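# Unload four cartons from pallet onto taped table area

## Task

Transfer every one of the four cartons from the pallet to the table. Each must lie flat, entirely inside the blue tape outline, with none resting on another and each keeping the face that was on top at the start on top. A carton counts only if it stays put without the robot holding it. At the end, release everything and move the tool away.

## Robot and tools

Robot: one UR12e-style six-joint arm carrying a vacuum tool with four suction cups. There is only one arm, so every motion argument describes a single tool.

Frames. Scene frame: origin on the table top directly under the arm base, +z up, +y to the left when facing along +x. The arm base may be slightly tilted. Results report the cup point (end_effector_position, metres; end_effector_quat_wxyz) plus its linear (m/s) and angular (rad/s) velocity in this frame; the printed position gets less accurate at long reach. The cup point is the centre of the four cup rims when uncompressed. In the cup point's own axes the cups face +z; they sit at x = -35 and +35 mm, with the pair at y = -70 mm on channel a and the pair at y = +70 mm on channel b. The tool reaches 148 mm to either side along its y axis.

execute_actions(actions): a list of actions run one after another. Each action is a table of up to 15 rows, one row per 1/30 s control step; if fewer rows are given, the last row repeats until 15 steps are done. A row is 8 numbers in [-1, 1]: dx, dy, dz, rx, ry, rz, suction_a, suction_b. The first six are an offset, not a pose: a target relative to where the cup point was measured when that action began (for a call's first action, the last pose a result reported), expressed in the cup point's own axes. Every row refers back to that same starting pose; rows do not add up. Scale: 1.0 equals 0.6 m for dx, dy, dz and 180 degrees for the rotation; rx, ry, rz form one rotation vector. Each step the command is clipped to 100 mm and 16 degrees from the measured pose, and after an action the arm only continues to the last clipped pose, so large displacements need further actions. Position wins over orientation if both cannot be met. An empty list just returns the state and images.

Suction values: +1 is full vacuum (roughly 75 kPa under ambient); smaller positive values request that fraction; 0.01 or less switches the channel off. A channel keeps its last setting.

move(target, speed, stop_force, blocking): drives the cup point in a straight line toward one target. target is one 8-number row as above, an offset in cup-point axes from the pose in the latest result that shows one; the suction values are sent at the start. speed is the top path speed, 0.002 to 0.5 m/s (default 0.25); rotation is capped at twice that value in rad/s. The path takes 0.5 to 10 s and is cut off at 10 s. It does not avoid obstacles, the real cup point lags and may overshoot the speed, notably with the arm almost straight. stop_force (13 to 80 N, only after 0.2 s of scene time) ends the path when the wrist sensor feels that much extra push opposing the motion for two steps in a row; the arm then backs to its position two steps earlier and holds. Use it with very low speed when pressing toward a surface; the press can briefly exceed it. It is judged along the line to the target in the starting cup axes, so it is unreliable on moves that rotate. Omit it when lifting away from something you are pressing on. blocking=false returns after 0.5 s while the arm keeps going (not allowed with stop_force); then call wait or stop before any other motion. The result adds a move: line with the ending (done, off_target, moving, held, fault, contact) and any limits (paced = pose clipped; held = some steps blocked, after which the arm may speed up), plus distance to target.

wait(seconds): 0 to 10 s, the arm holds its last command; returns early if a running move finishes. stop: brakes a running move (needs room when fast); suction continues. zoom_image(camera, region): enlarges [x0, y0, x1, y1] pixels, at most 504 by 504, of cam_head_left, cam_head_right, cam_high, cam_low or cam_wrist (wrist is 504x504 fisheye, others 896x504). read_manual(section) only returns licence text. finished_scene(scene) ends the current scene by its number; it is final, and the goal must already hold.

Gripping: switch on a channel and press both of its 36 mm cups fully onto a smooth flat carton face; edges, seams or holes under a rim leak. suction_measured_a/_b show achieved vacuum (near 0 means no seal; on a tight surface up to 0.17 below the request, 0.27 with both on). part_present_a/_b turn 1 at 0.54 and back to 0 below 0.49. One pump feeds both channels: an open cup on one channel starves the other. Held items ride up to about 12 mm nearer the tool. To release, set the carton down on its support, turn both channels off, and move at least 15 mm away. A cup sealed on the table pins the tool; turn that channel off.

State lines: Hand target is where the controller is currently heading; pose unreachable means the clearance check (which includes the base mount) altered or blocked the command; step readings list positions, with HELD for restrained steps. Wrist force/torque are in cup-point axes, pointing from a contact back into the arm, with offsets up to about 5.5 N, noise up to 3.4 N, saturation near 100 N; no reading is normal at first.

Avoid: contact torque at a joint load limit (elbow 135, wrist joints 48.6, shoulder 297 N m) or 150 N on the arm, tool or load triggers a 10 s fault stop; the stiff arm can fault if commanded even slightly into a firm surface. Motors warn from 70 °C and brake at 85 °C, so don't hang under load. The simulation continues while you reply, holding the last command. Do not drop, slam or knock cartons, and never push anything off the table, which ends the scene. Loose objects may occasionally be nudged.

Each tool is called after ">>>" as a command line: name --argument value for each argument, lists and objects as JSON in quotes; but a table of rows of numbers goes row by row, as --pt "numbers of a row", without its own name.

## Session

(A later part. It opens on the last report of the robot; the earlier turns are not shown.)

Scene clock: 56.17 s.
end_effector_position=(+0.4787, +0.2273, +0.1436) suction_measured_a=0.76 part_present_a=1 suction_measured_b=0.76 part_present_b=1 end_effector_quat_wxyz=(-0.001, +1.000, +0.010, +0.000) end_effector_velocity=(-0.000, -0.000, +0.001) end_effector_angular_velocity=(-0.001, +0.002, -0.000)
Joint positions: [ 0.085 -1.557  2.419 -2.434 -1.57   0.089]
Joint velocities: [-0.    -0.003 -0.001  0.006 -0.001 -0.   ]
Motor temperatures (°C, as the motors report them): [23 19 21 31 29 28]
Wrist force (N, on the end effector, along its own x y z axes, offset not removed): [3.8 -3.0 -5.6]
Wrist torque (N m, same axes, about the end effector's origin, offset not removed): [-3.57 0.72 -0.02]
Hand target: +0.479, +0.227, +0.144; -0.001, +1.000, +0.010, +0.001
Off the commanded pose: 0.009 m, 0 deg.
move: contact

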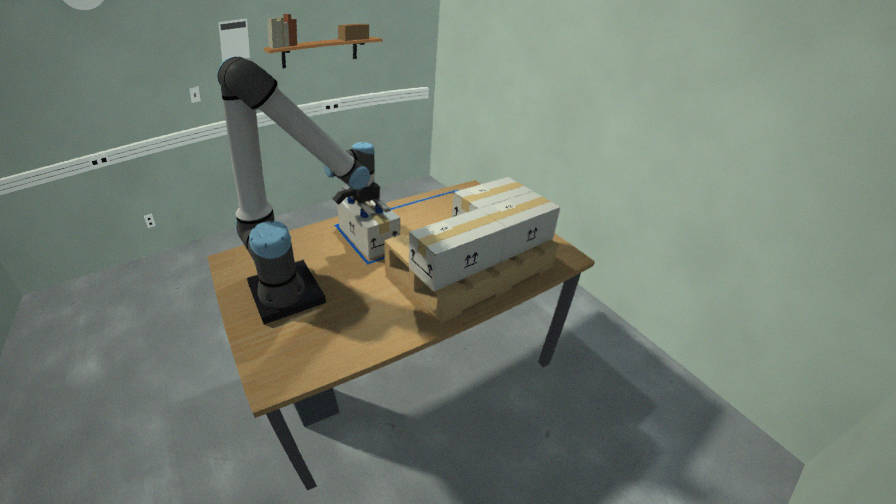

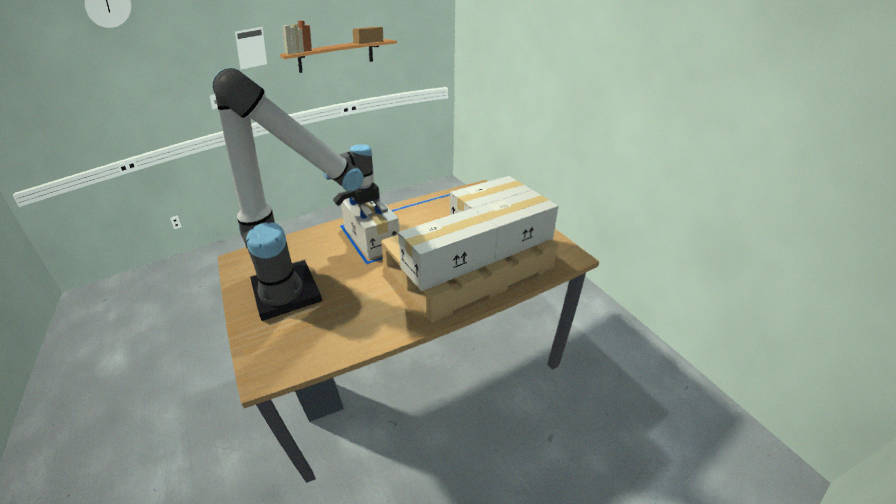

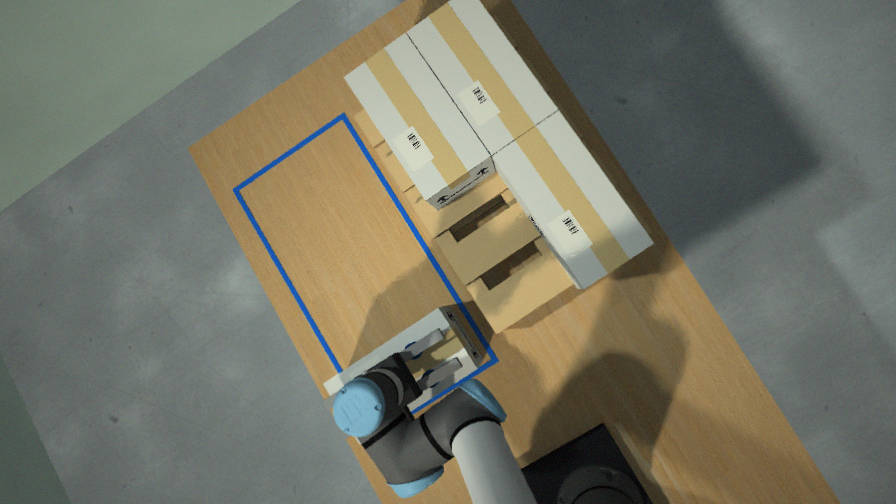

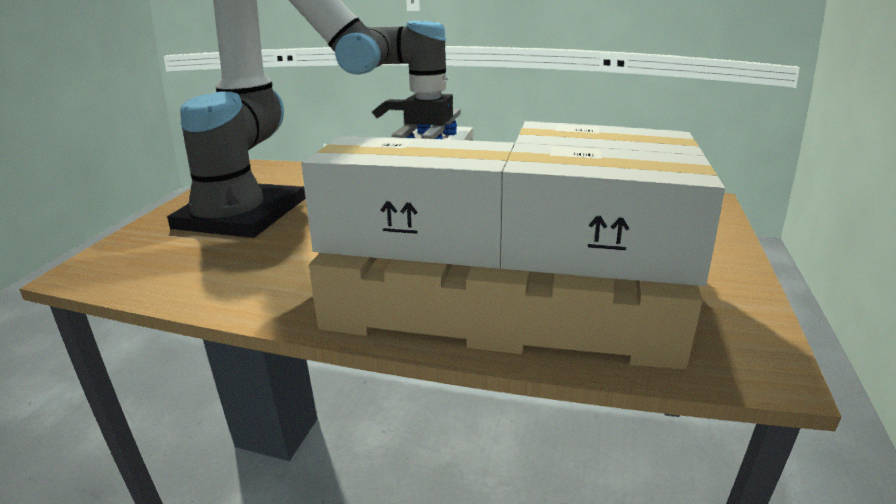

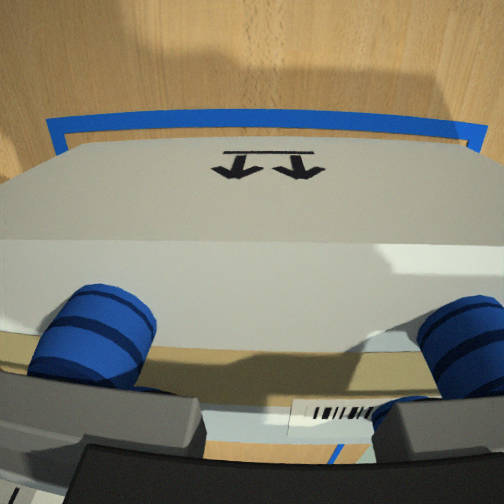

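>>> execute_actions --actions '[[[0,0,-0.002,0,0,0,0,0]]]'

>>> move --target '[0,0,-0.3,0,0,0,0,0]' --speed 0.4

>>> move --target '[0.685,0.597,-0.045,0,0,-0.501,0,0]' --speed 0.5

Scene clock: 70.93 s.
end_effector_position=(+0.4788, +0.2273, +0.1449) suction_measured_a=0.01 part_present_a=0 suction_measured_b=0.01 part_present_b=0 end_effector_quat_wxyz=(-0.001, +1.000, +0.010, +0.001) end_effector_velocity=(-0.000, -0.000, -0.000) end_effector_angular_velocity=(-0.001, +0.001, +0.000)
Joint positions: [ 0.085 -1.559  2.418 -2.431 -1.57   0.089]
Joint velocities: [ 0.     0.     0.     0.001 -0.001 -0.   ]
Motor temperatures (°C, as the motors report them): [23 19 21 31 29 28]
Wrist force (N, on the end effector, along its own x y z axes, offset not removed): [-1.8 -0.7 -51.0]
Wrist torque (N m, same axes, about the end effector's origin, offset not removed): [-0.12 -0.21 0.12]
Hand target: +0.479, +0.227, +0.145; -0.001, +1.000, +0.010, +0.000
Off the commanded pose: 0.000 m, 0 deg.
Step readings (end_effector_position):
0: (+0.4787, +0.2273, +0.1439)
1: (+0.4787, +0.2273, +0.1439)
2: (+0.4788, +0.2273, +0.1440)
4: (+0.4791, +0.2273, +0.1446)
8: (+0.4789, +0.2273, +0.1448)
15: end_effector_position above

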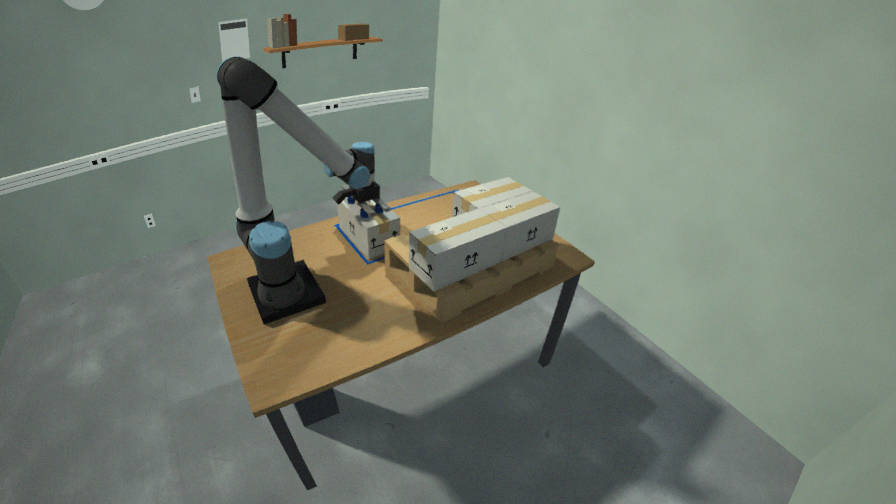

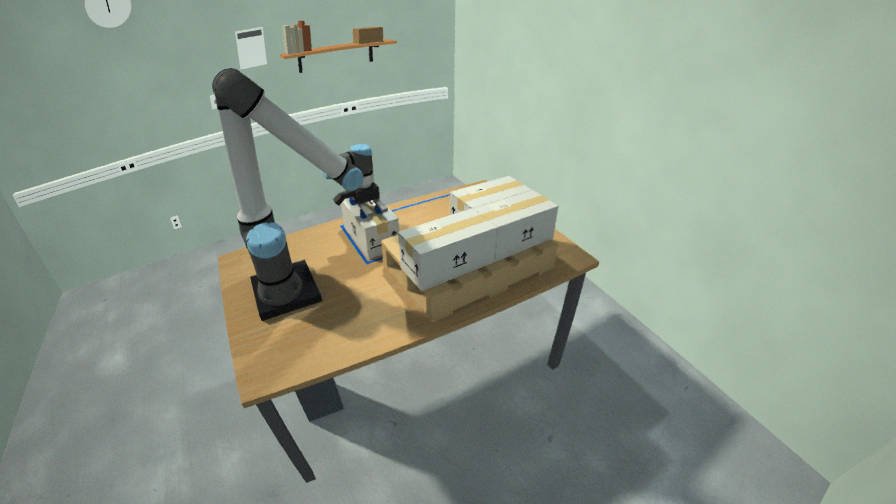

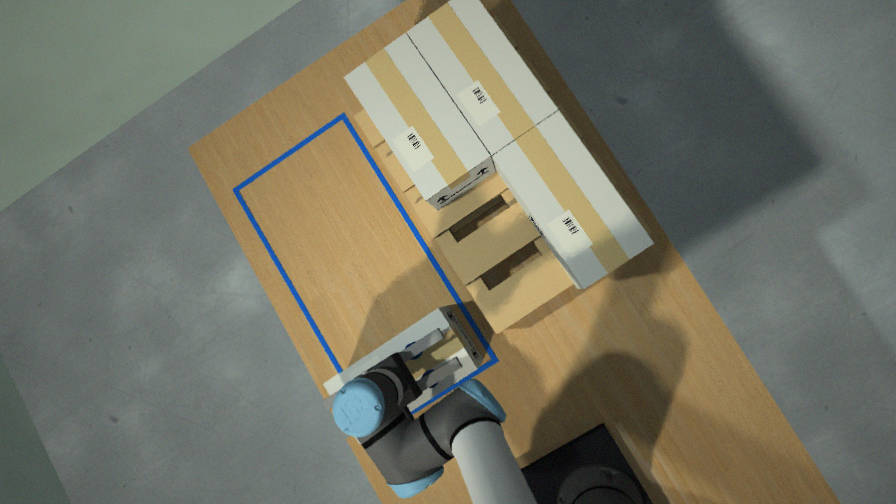

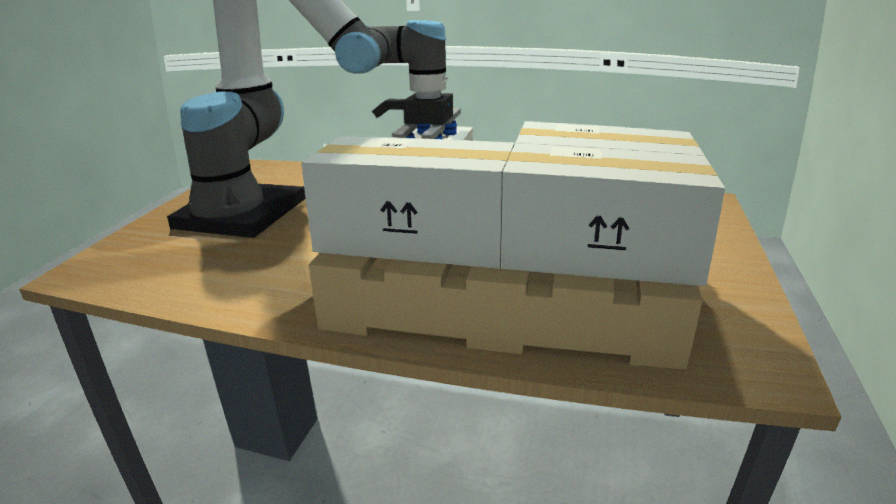

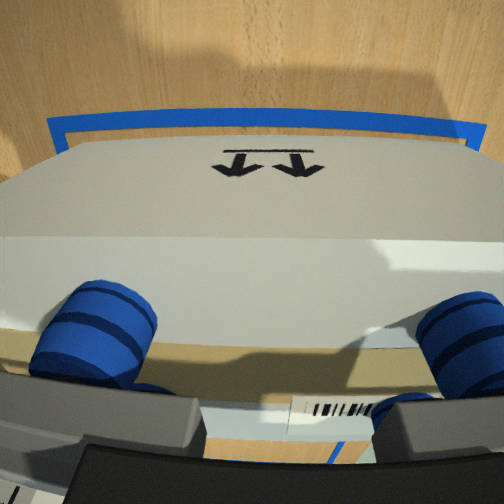

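Scene clock: 72.17 s.
end_effector_position=(+0.4788, +0.2271, +0.3243) suction_measured_a=0.01 part_present_a=0 suction_measured_b=0.01 part_present_b=0 end_effector_quat_wxyz=(-0.001, +1.000, +0.010, +0.001) end_effector_velocity=(-0.000, -0.000, +0.002) end_effector_angular_velocity=(-0.001, +0.003, +0.000)
Joint positions: [ 0.085 -1.8    2.229 -2.    -1.57   0.089]
Joint velocities: [-0.001 -0.001 -0.004  0.009 -0.001 -0.001]
Motor temperatures (°C, as the motors report them): [23 19 21 31 29 28]
Wrist force (N, on the end effector, along its own x y z axes, offset not removed): [1.9 -2.5 -0.4]
Wrist torque (N m, same axes, about the end effector's origin, offset not removed): [-0.23 -0.31 0.09]
Hand target: +0.479, +0.227, +0.325; -0.001, +1.000, +0.010, +0.001
Off the commanded pose: 0.001 m, 0 deg.
move: done

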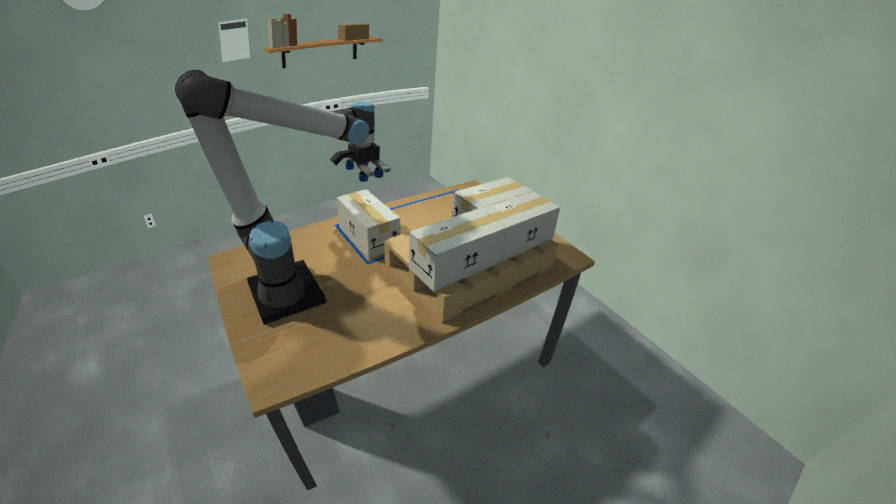

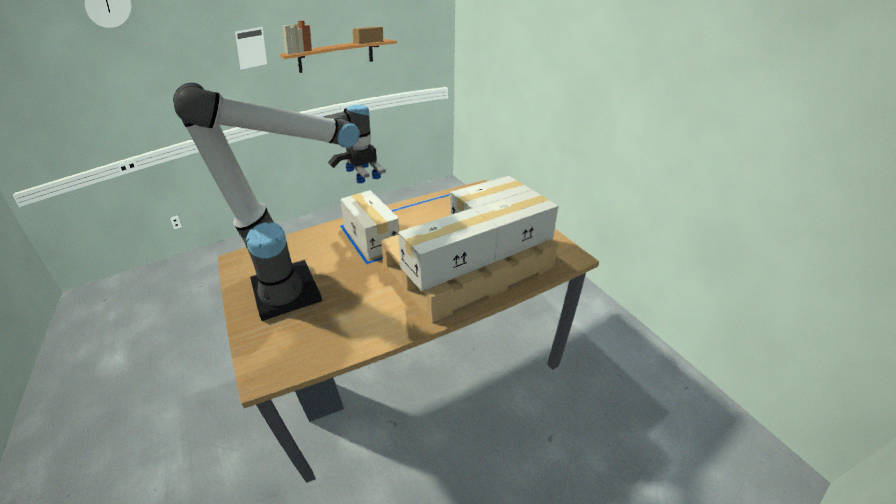

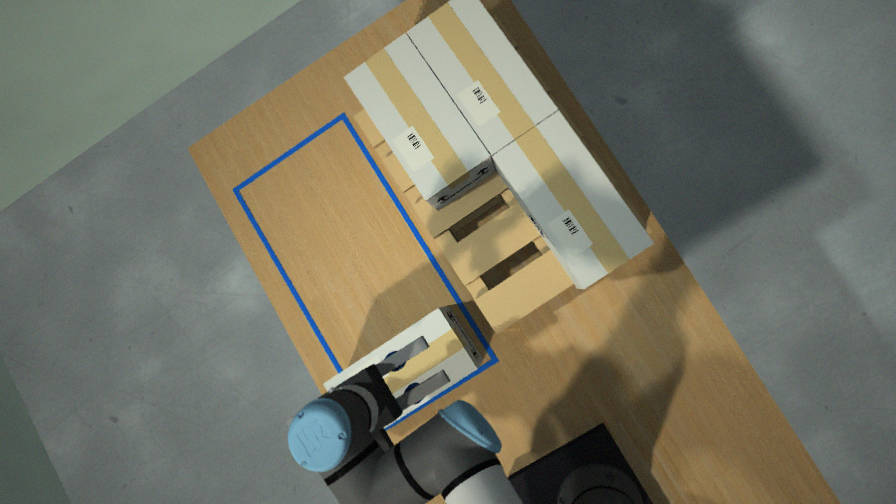

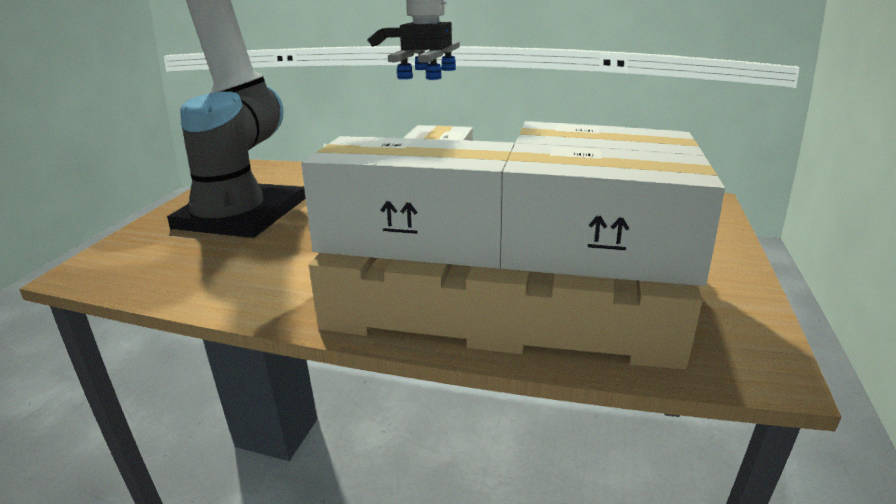

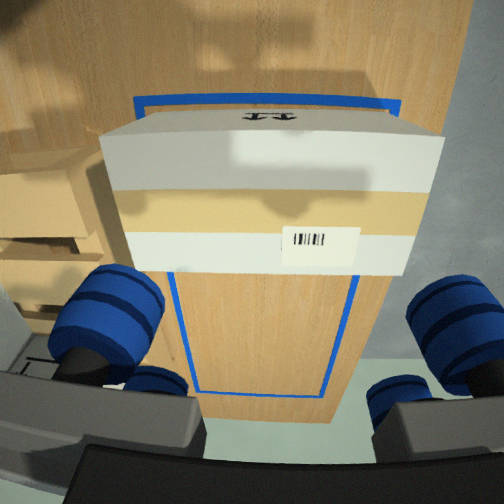

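Scene clock: 74.57 s.
end_effector_position=(+0.8964, -0.1229, +0.3513) suction_measured_a=0.01 part_present_a=0 suction_measured_b=0.01 part_present_b=0 end_effector_quat_wxyz=(+0.000, +0.700, +0.715, +0.001) end_effector_velocity=(+0.002, -0.002, +0.002) end_effector_angular_velocity=(-0.000, +0.000, +0.008)
Joint positions: [-0.353 -1.193  1.519 -1.898 -1.57  -1.922]
Joint velocities: [-0.001  0.003 -0.008  0.005 -0.    -0.009]
Motor temperatures (°C, as the motors report them): [23 19 21 31 29 28]
Wrist force (N, on the end effector, along its own x y z axes, offset not removed): [1.7 -1.9 -1.8]
Wrist torque (N m, same axes, about the end effector's origin, offset not removed): [-0.32 -0.30 0.06]
Hand target: +0.897, -0.123, +0.351; +0.000, +0.699, +0.715, +0.001
Off the commanded pose: 0.000 m, 0 deg.
move: done

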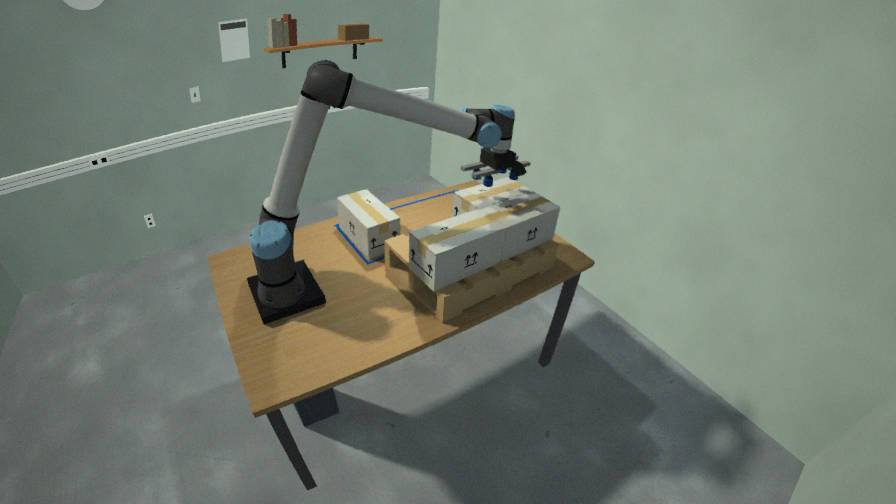

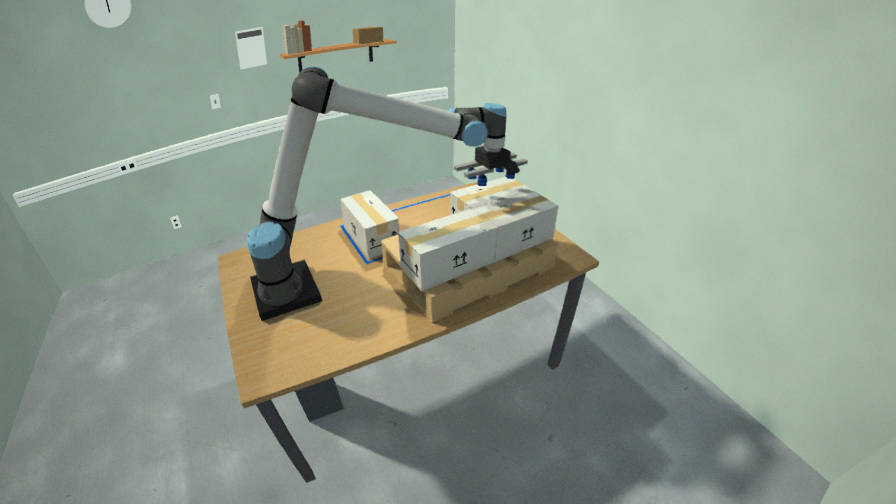

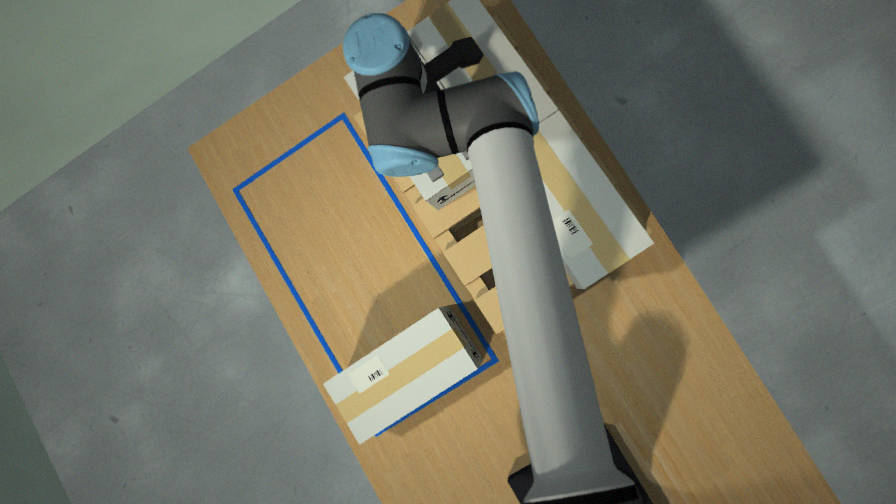

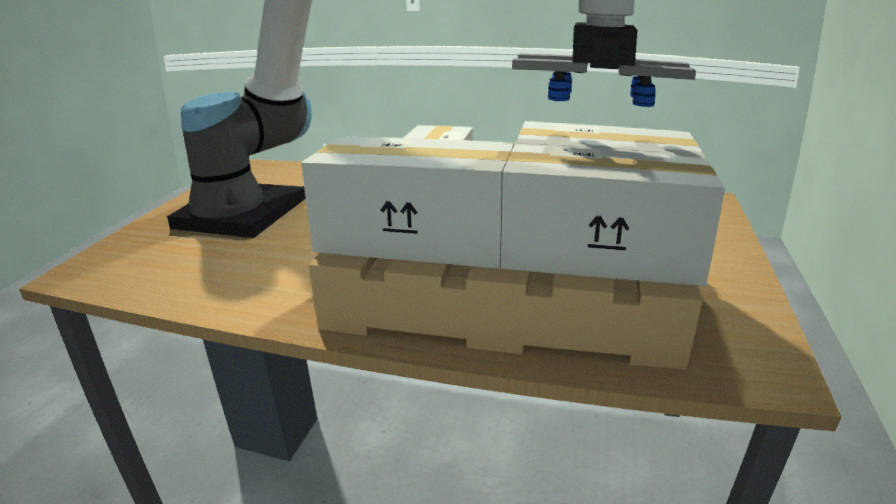

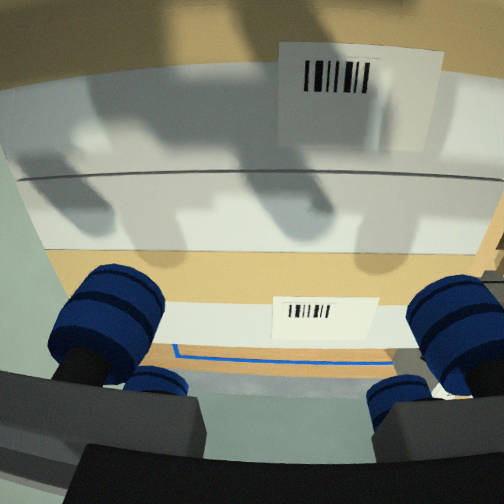

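>>> move --target '[0.009,0,0.11,0,0,0,0,0]' --speed 0.2

>>> move --target '[0,0,0.04,0,0,0,0,0]' --speed 0.015 --stop_force 15

>>> execute_actions --actions '[[[0,0,0,0,0,0,1,1]],[[0,0,0,0,0,0,1,1]]]'

Scene clock: 85.73 s.
end_effector_position=(+0.8963, -0.1174, +0.2857) suction_measured_a=0.01 part_present_a=0 suction_measured_b=0.01 part_present_b=0 end_effector_quat_wxyz=(+0.000, +0.700, +0.715, +0.001) end_effector_velocity=(+0.000, -0.000, -0.002) end_effector_angular_velocity=(-0.000, -0.001, -0.000)
Joint positions: [-0.348 -1.154  1.587 -2.004 -1.57  -1.916]
Joint velocities: [-0.     0.002  0.002 -0.005  0.     0.   ]
Motor temperatures (°C, as the motors report them): [23 19 21 31 29 28]
Wrist force (N, on the end effector, along its own x y z axes, offset not removed): [0.9 -0.6 -4.1]
Wrist torque (N m, same axes, about the end effector's origin, offset not removed): [-0.11 -0.35 0.05]
Hand target: +0.896, -0.117, +0.285; +0.000, +0.700, +0.715, +0.001
Off the commanded pose: 0.000 m, 0 deg.
move: done

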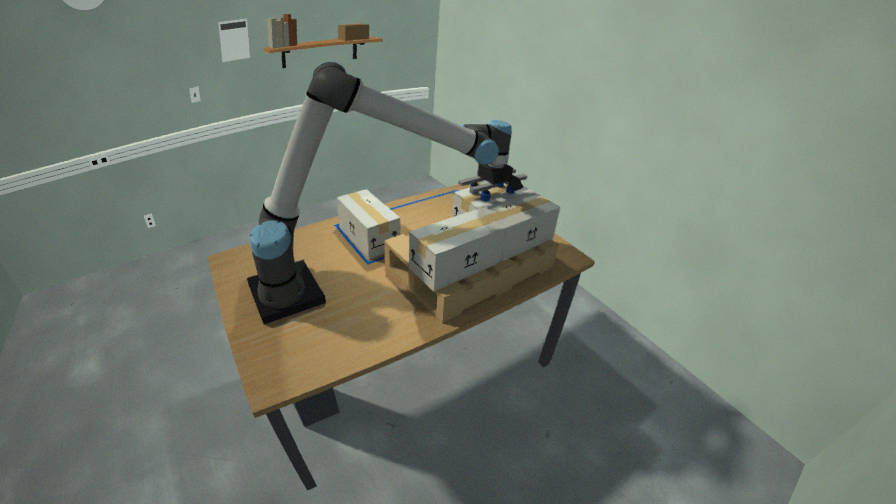

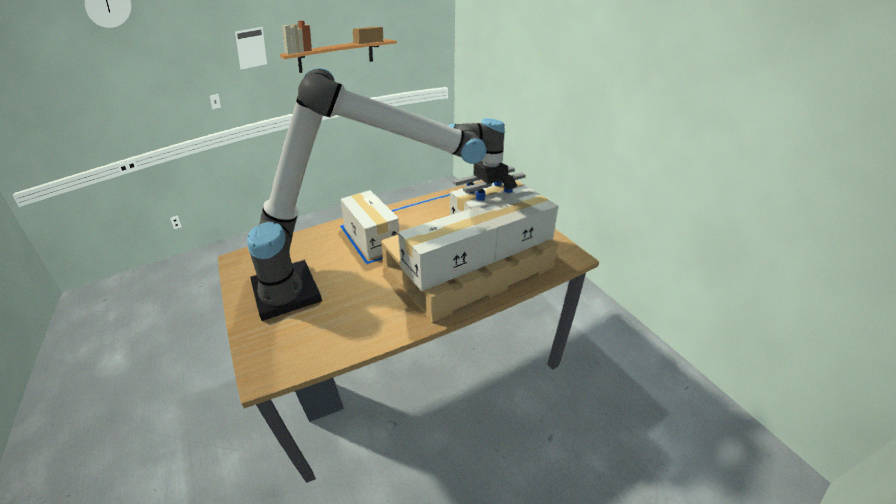

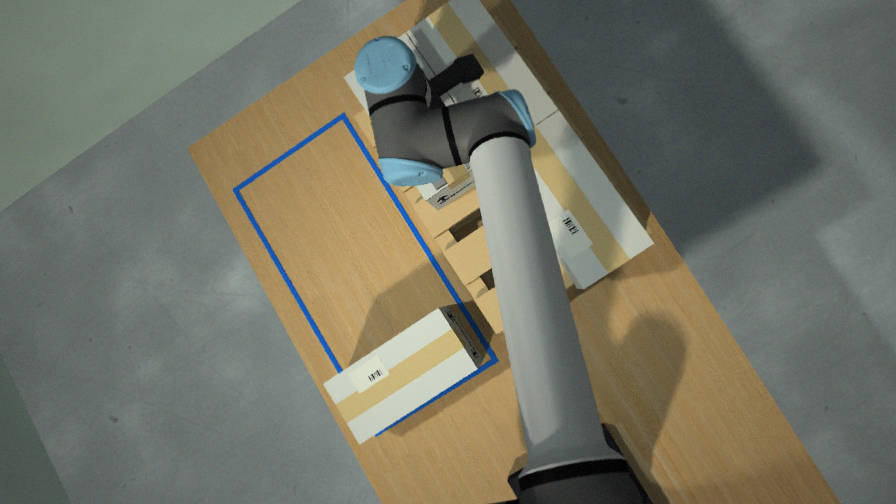

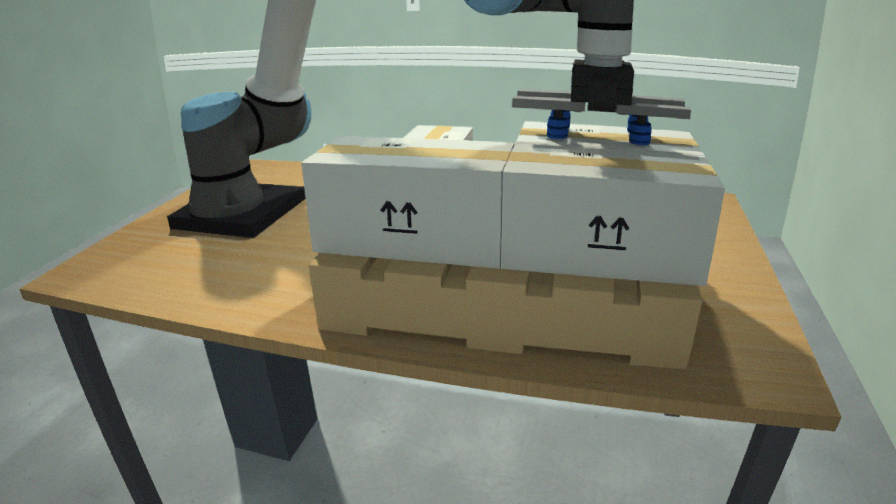

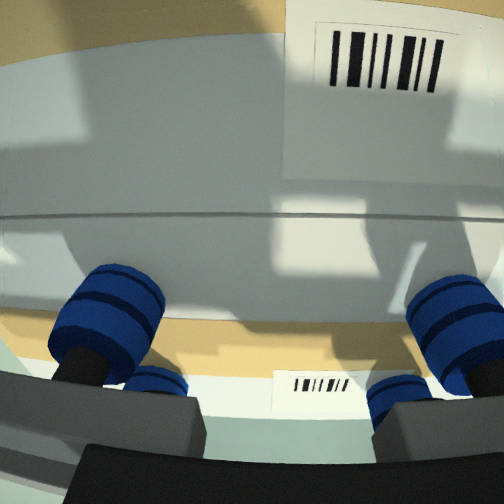

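Scene clock: 86.67 s.
end_effector_position=(+0.8962, -0.1174, +0.2775) suction_measured_a=0.01 part_present_a=0 suction_measured_b=0.01 part_present_b=0 end_effector_quat_wxyz=(+0.000, +0.700, +0.715, +0.001) end_effector_velocity=(+0.000, +0.000, +0.005) end_effector_angular_velocity=(-0.001, +0.001, +0.001)
Joint positions: [-0.348 -1.149  1.594 -2.017 -1.57  -1.916]
Joint velocities: [ 0.001 -0.003 -0.005  0.008 -0.001 -0.   ]
Motor temperatures (°C, as the motors report them): [23 19 21 31 29 28]
Wrist force (N, on the end effector, along its own x y z axes, offset not removed): [0.0 -0.5 -16.3]
Wrist torque (N m, same axes, about the end effector's origin, offset not removed): [-0.09 -0.08 0.04]
Hand target: +0.896, -0.117, +0.278; +0.000, +0.700, +0.715, +0.001
Off the commanded pose: 0.016 m, 0 deg.
move: contact

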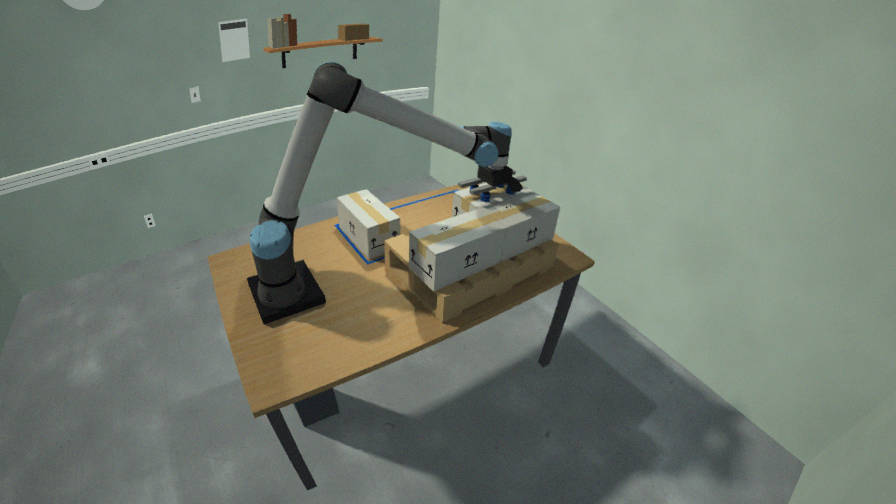

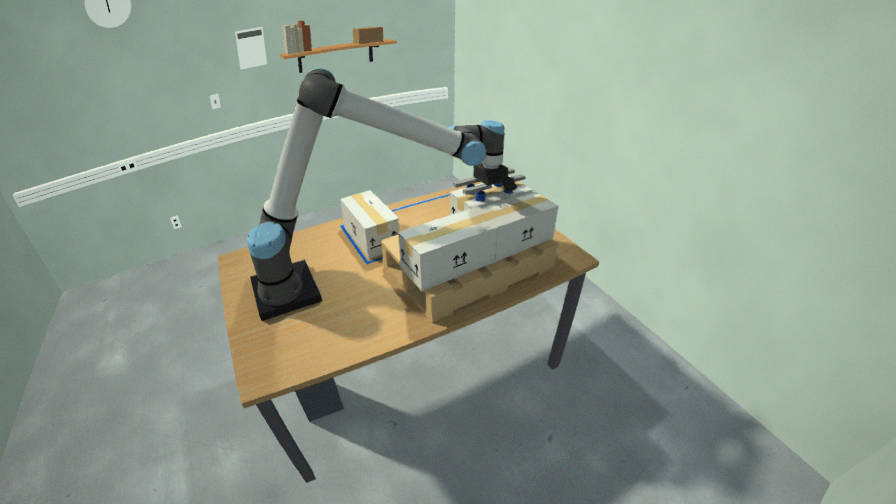

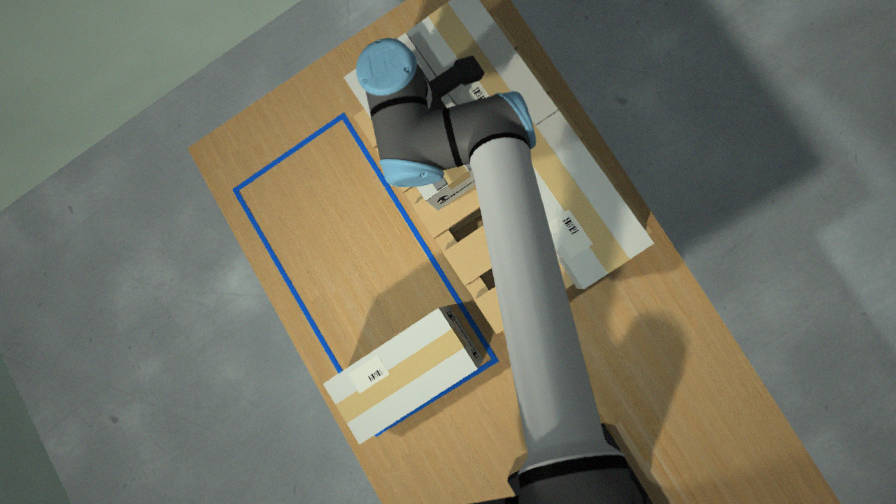

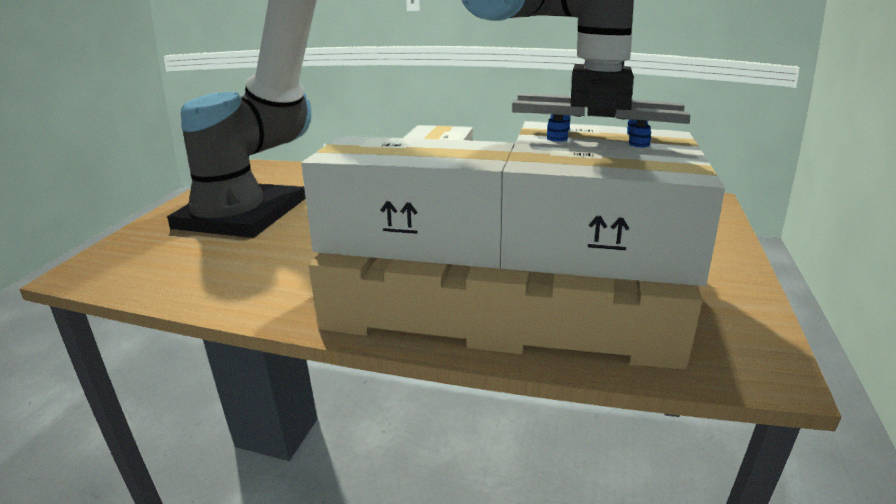

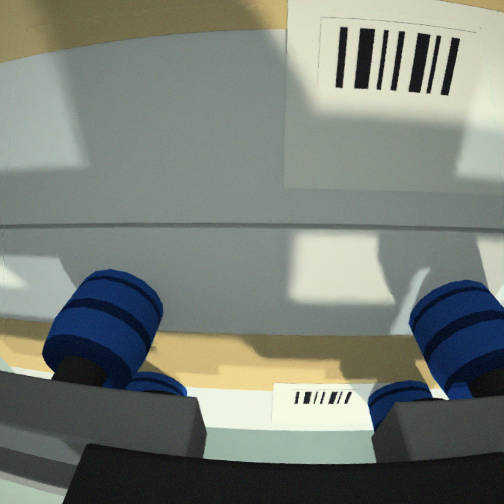

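Scene clock: 87.67 s.
end_effector_position=(+0.8962, -0.1174, +0.2775) suction_measured_a=0.71 part_present_a=1 suction_measured_b=0.71 part_present_b=1 end_effector_quat_wxyz=(+0.000, +0.700, +0.715, +0.001) end_effector_velocity=(-0.000, -0.000, -0.000) end_effector_angular_velocity=(+0.000, +0.000, -0.000)
Joint positions: [-0.348 -1.149  1.594 -2.017 -1.57  -1.916]
Joint velocities: [-0.  0.  0.  0.  0. -0.]
Motor temperatures (°C, as the motors report them): [23 19 21 31 29 28]
Wrist force (N, on the end effector, along its own x y z axes, offset not removed): [0.7 -4.4 18.9]
Wrist torque (N m, same axes, about the end effector's origin, offset not removed): [-0.82 -0.34 0.03]
Hand target: +0.896, -0.117, +0.278; +0.000, +0.700, +0.715, +0.001
Off the commanded pose: 0.000 m, 0 deg.
Step readings (end_effector_position; steps 1 to 15: 1st action; 16 to 30: 2nd action):
0: (+0.8962, -0.1174, +0.2775)
1: (+0.8963, -0.1174, +0.2777)
2: (+0.8962, -0.1174, +0.2777)
4: (+0.8962, -0.1174, +0.2777)
8: (+0.8962, -0.1174, +0.2775)
15: (+0.8962, -0.1174, +0.2775)
16: (+0.8962, -0.1174, +0.2775)
17: (+0.8962, -0.1174, +0.2775)
19: (+0.8962, -0.1174, +0.2775)
23: (+0.8962, -0.1174, +0.2775)
30: end_effector_position above

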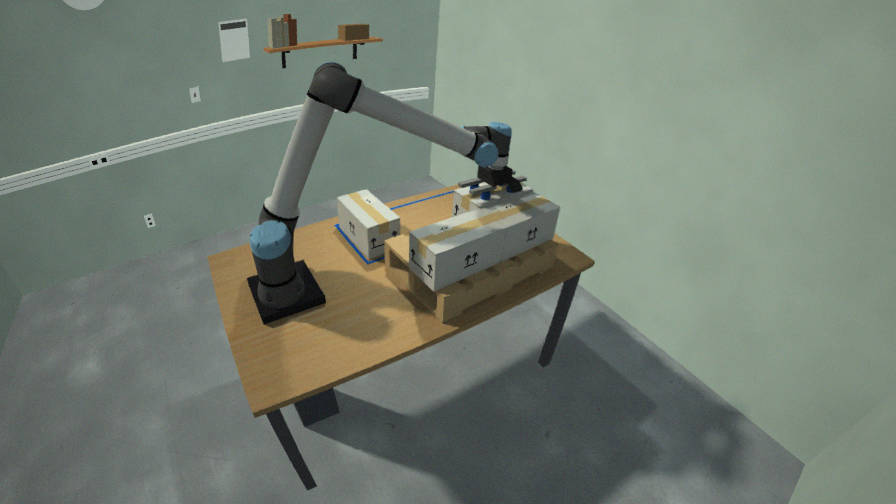

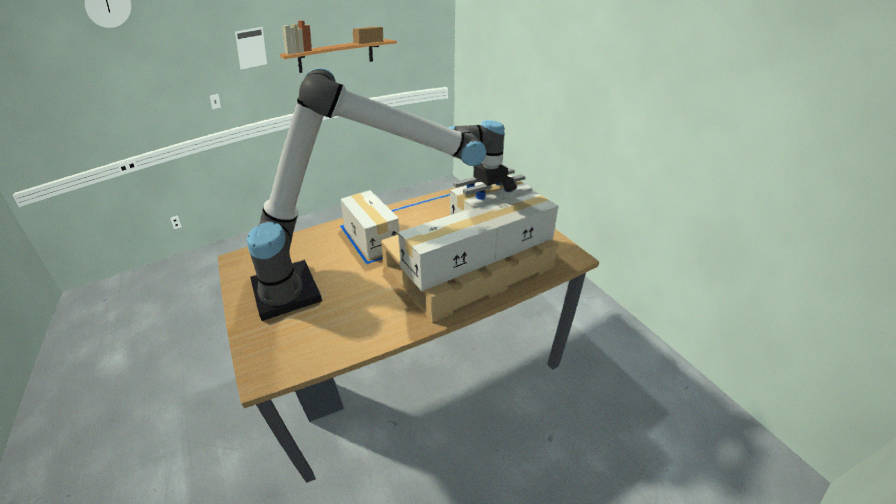

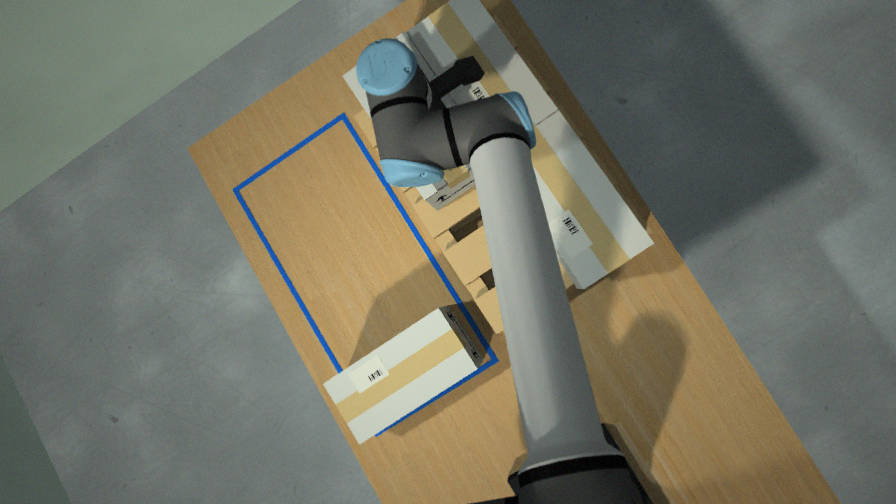

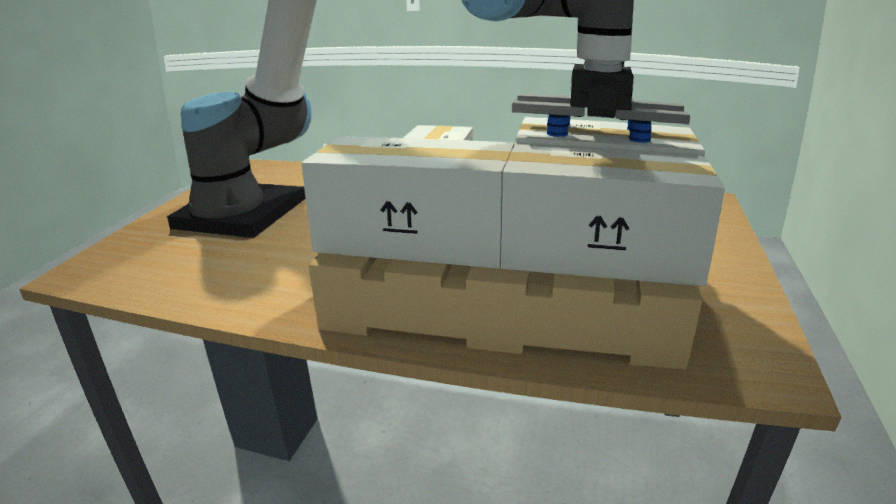

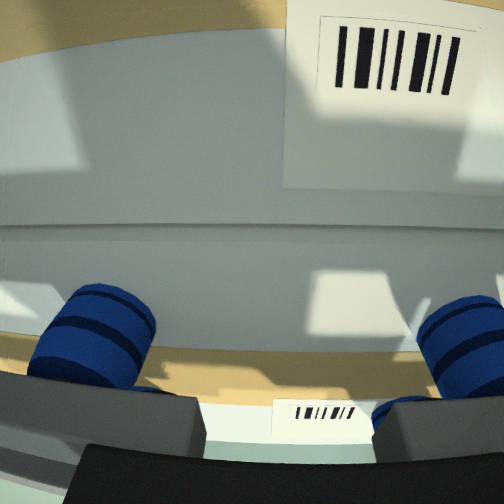

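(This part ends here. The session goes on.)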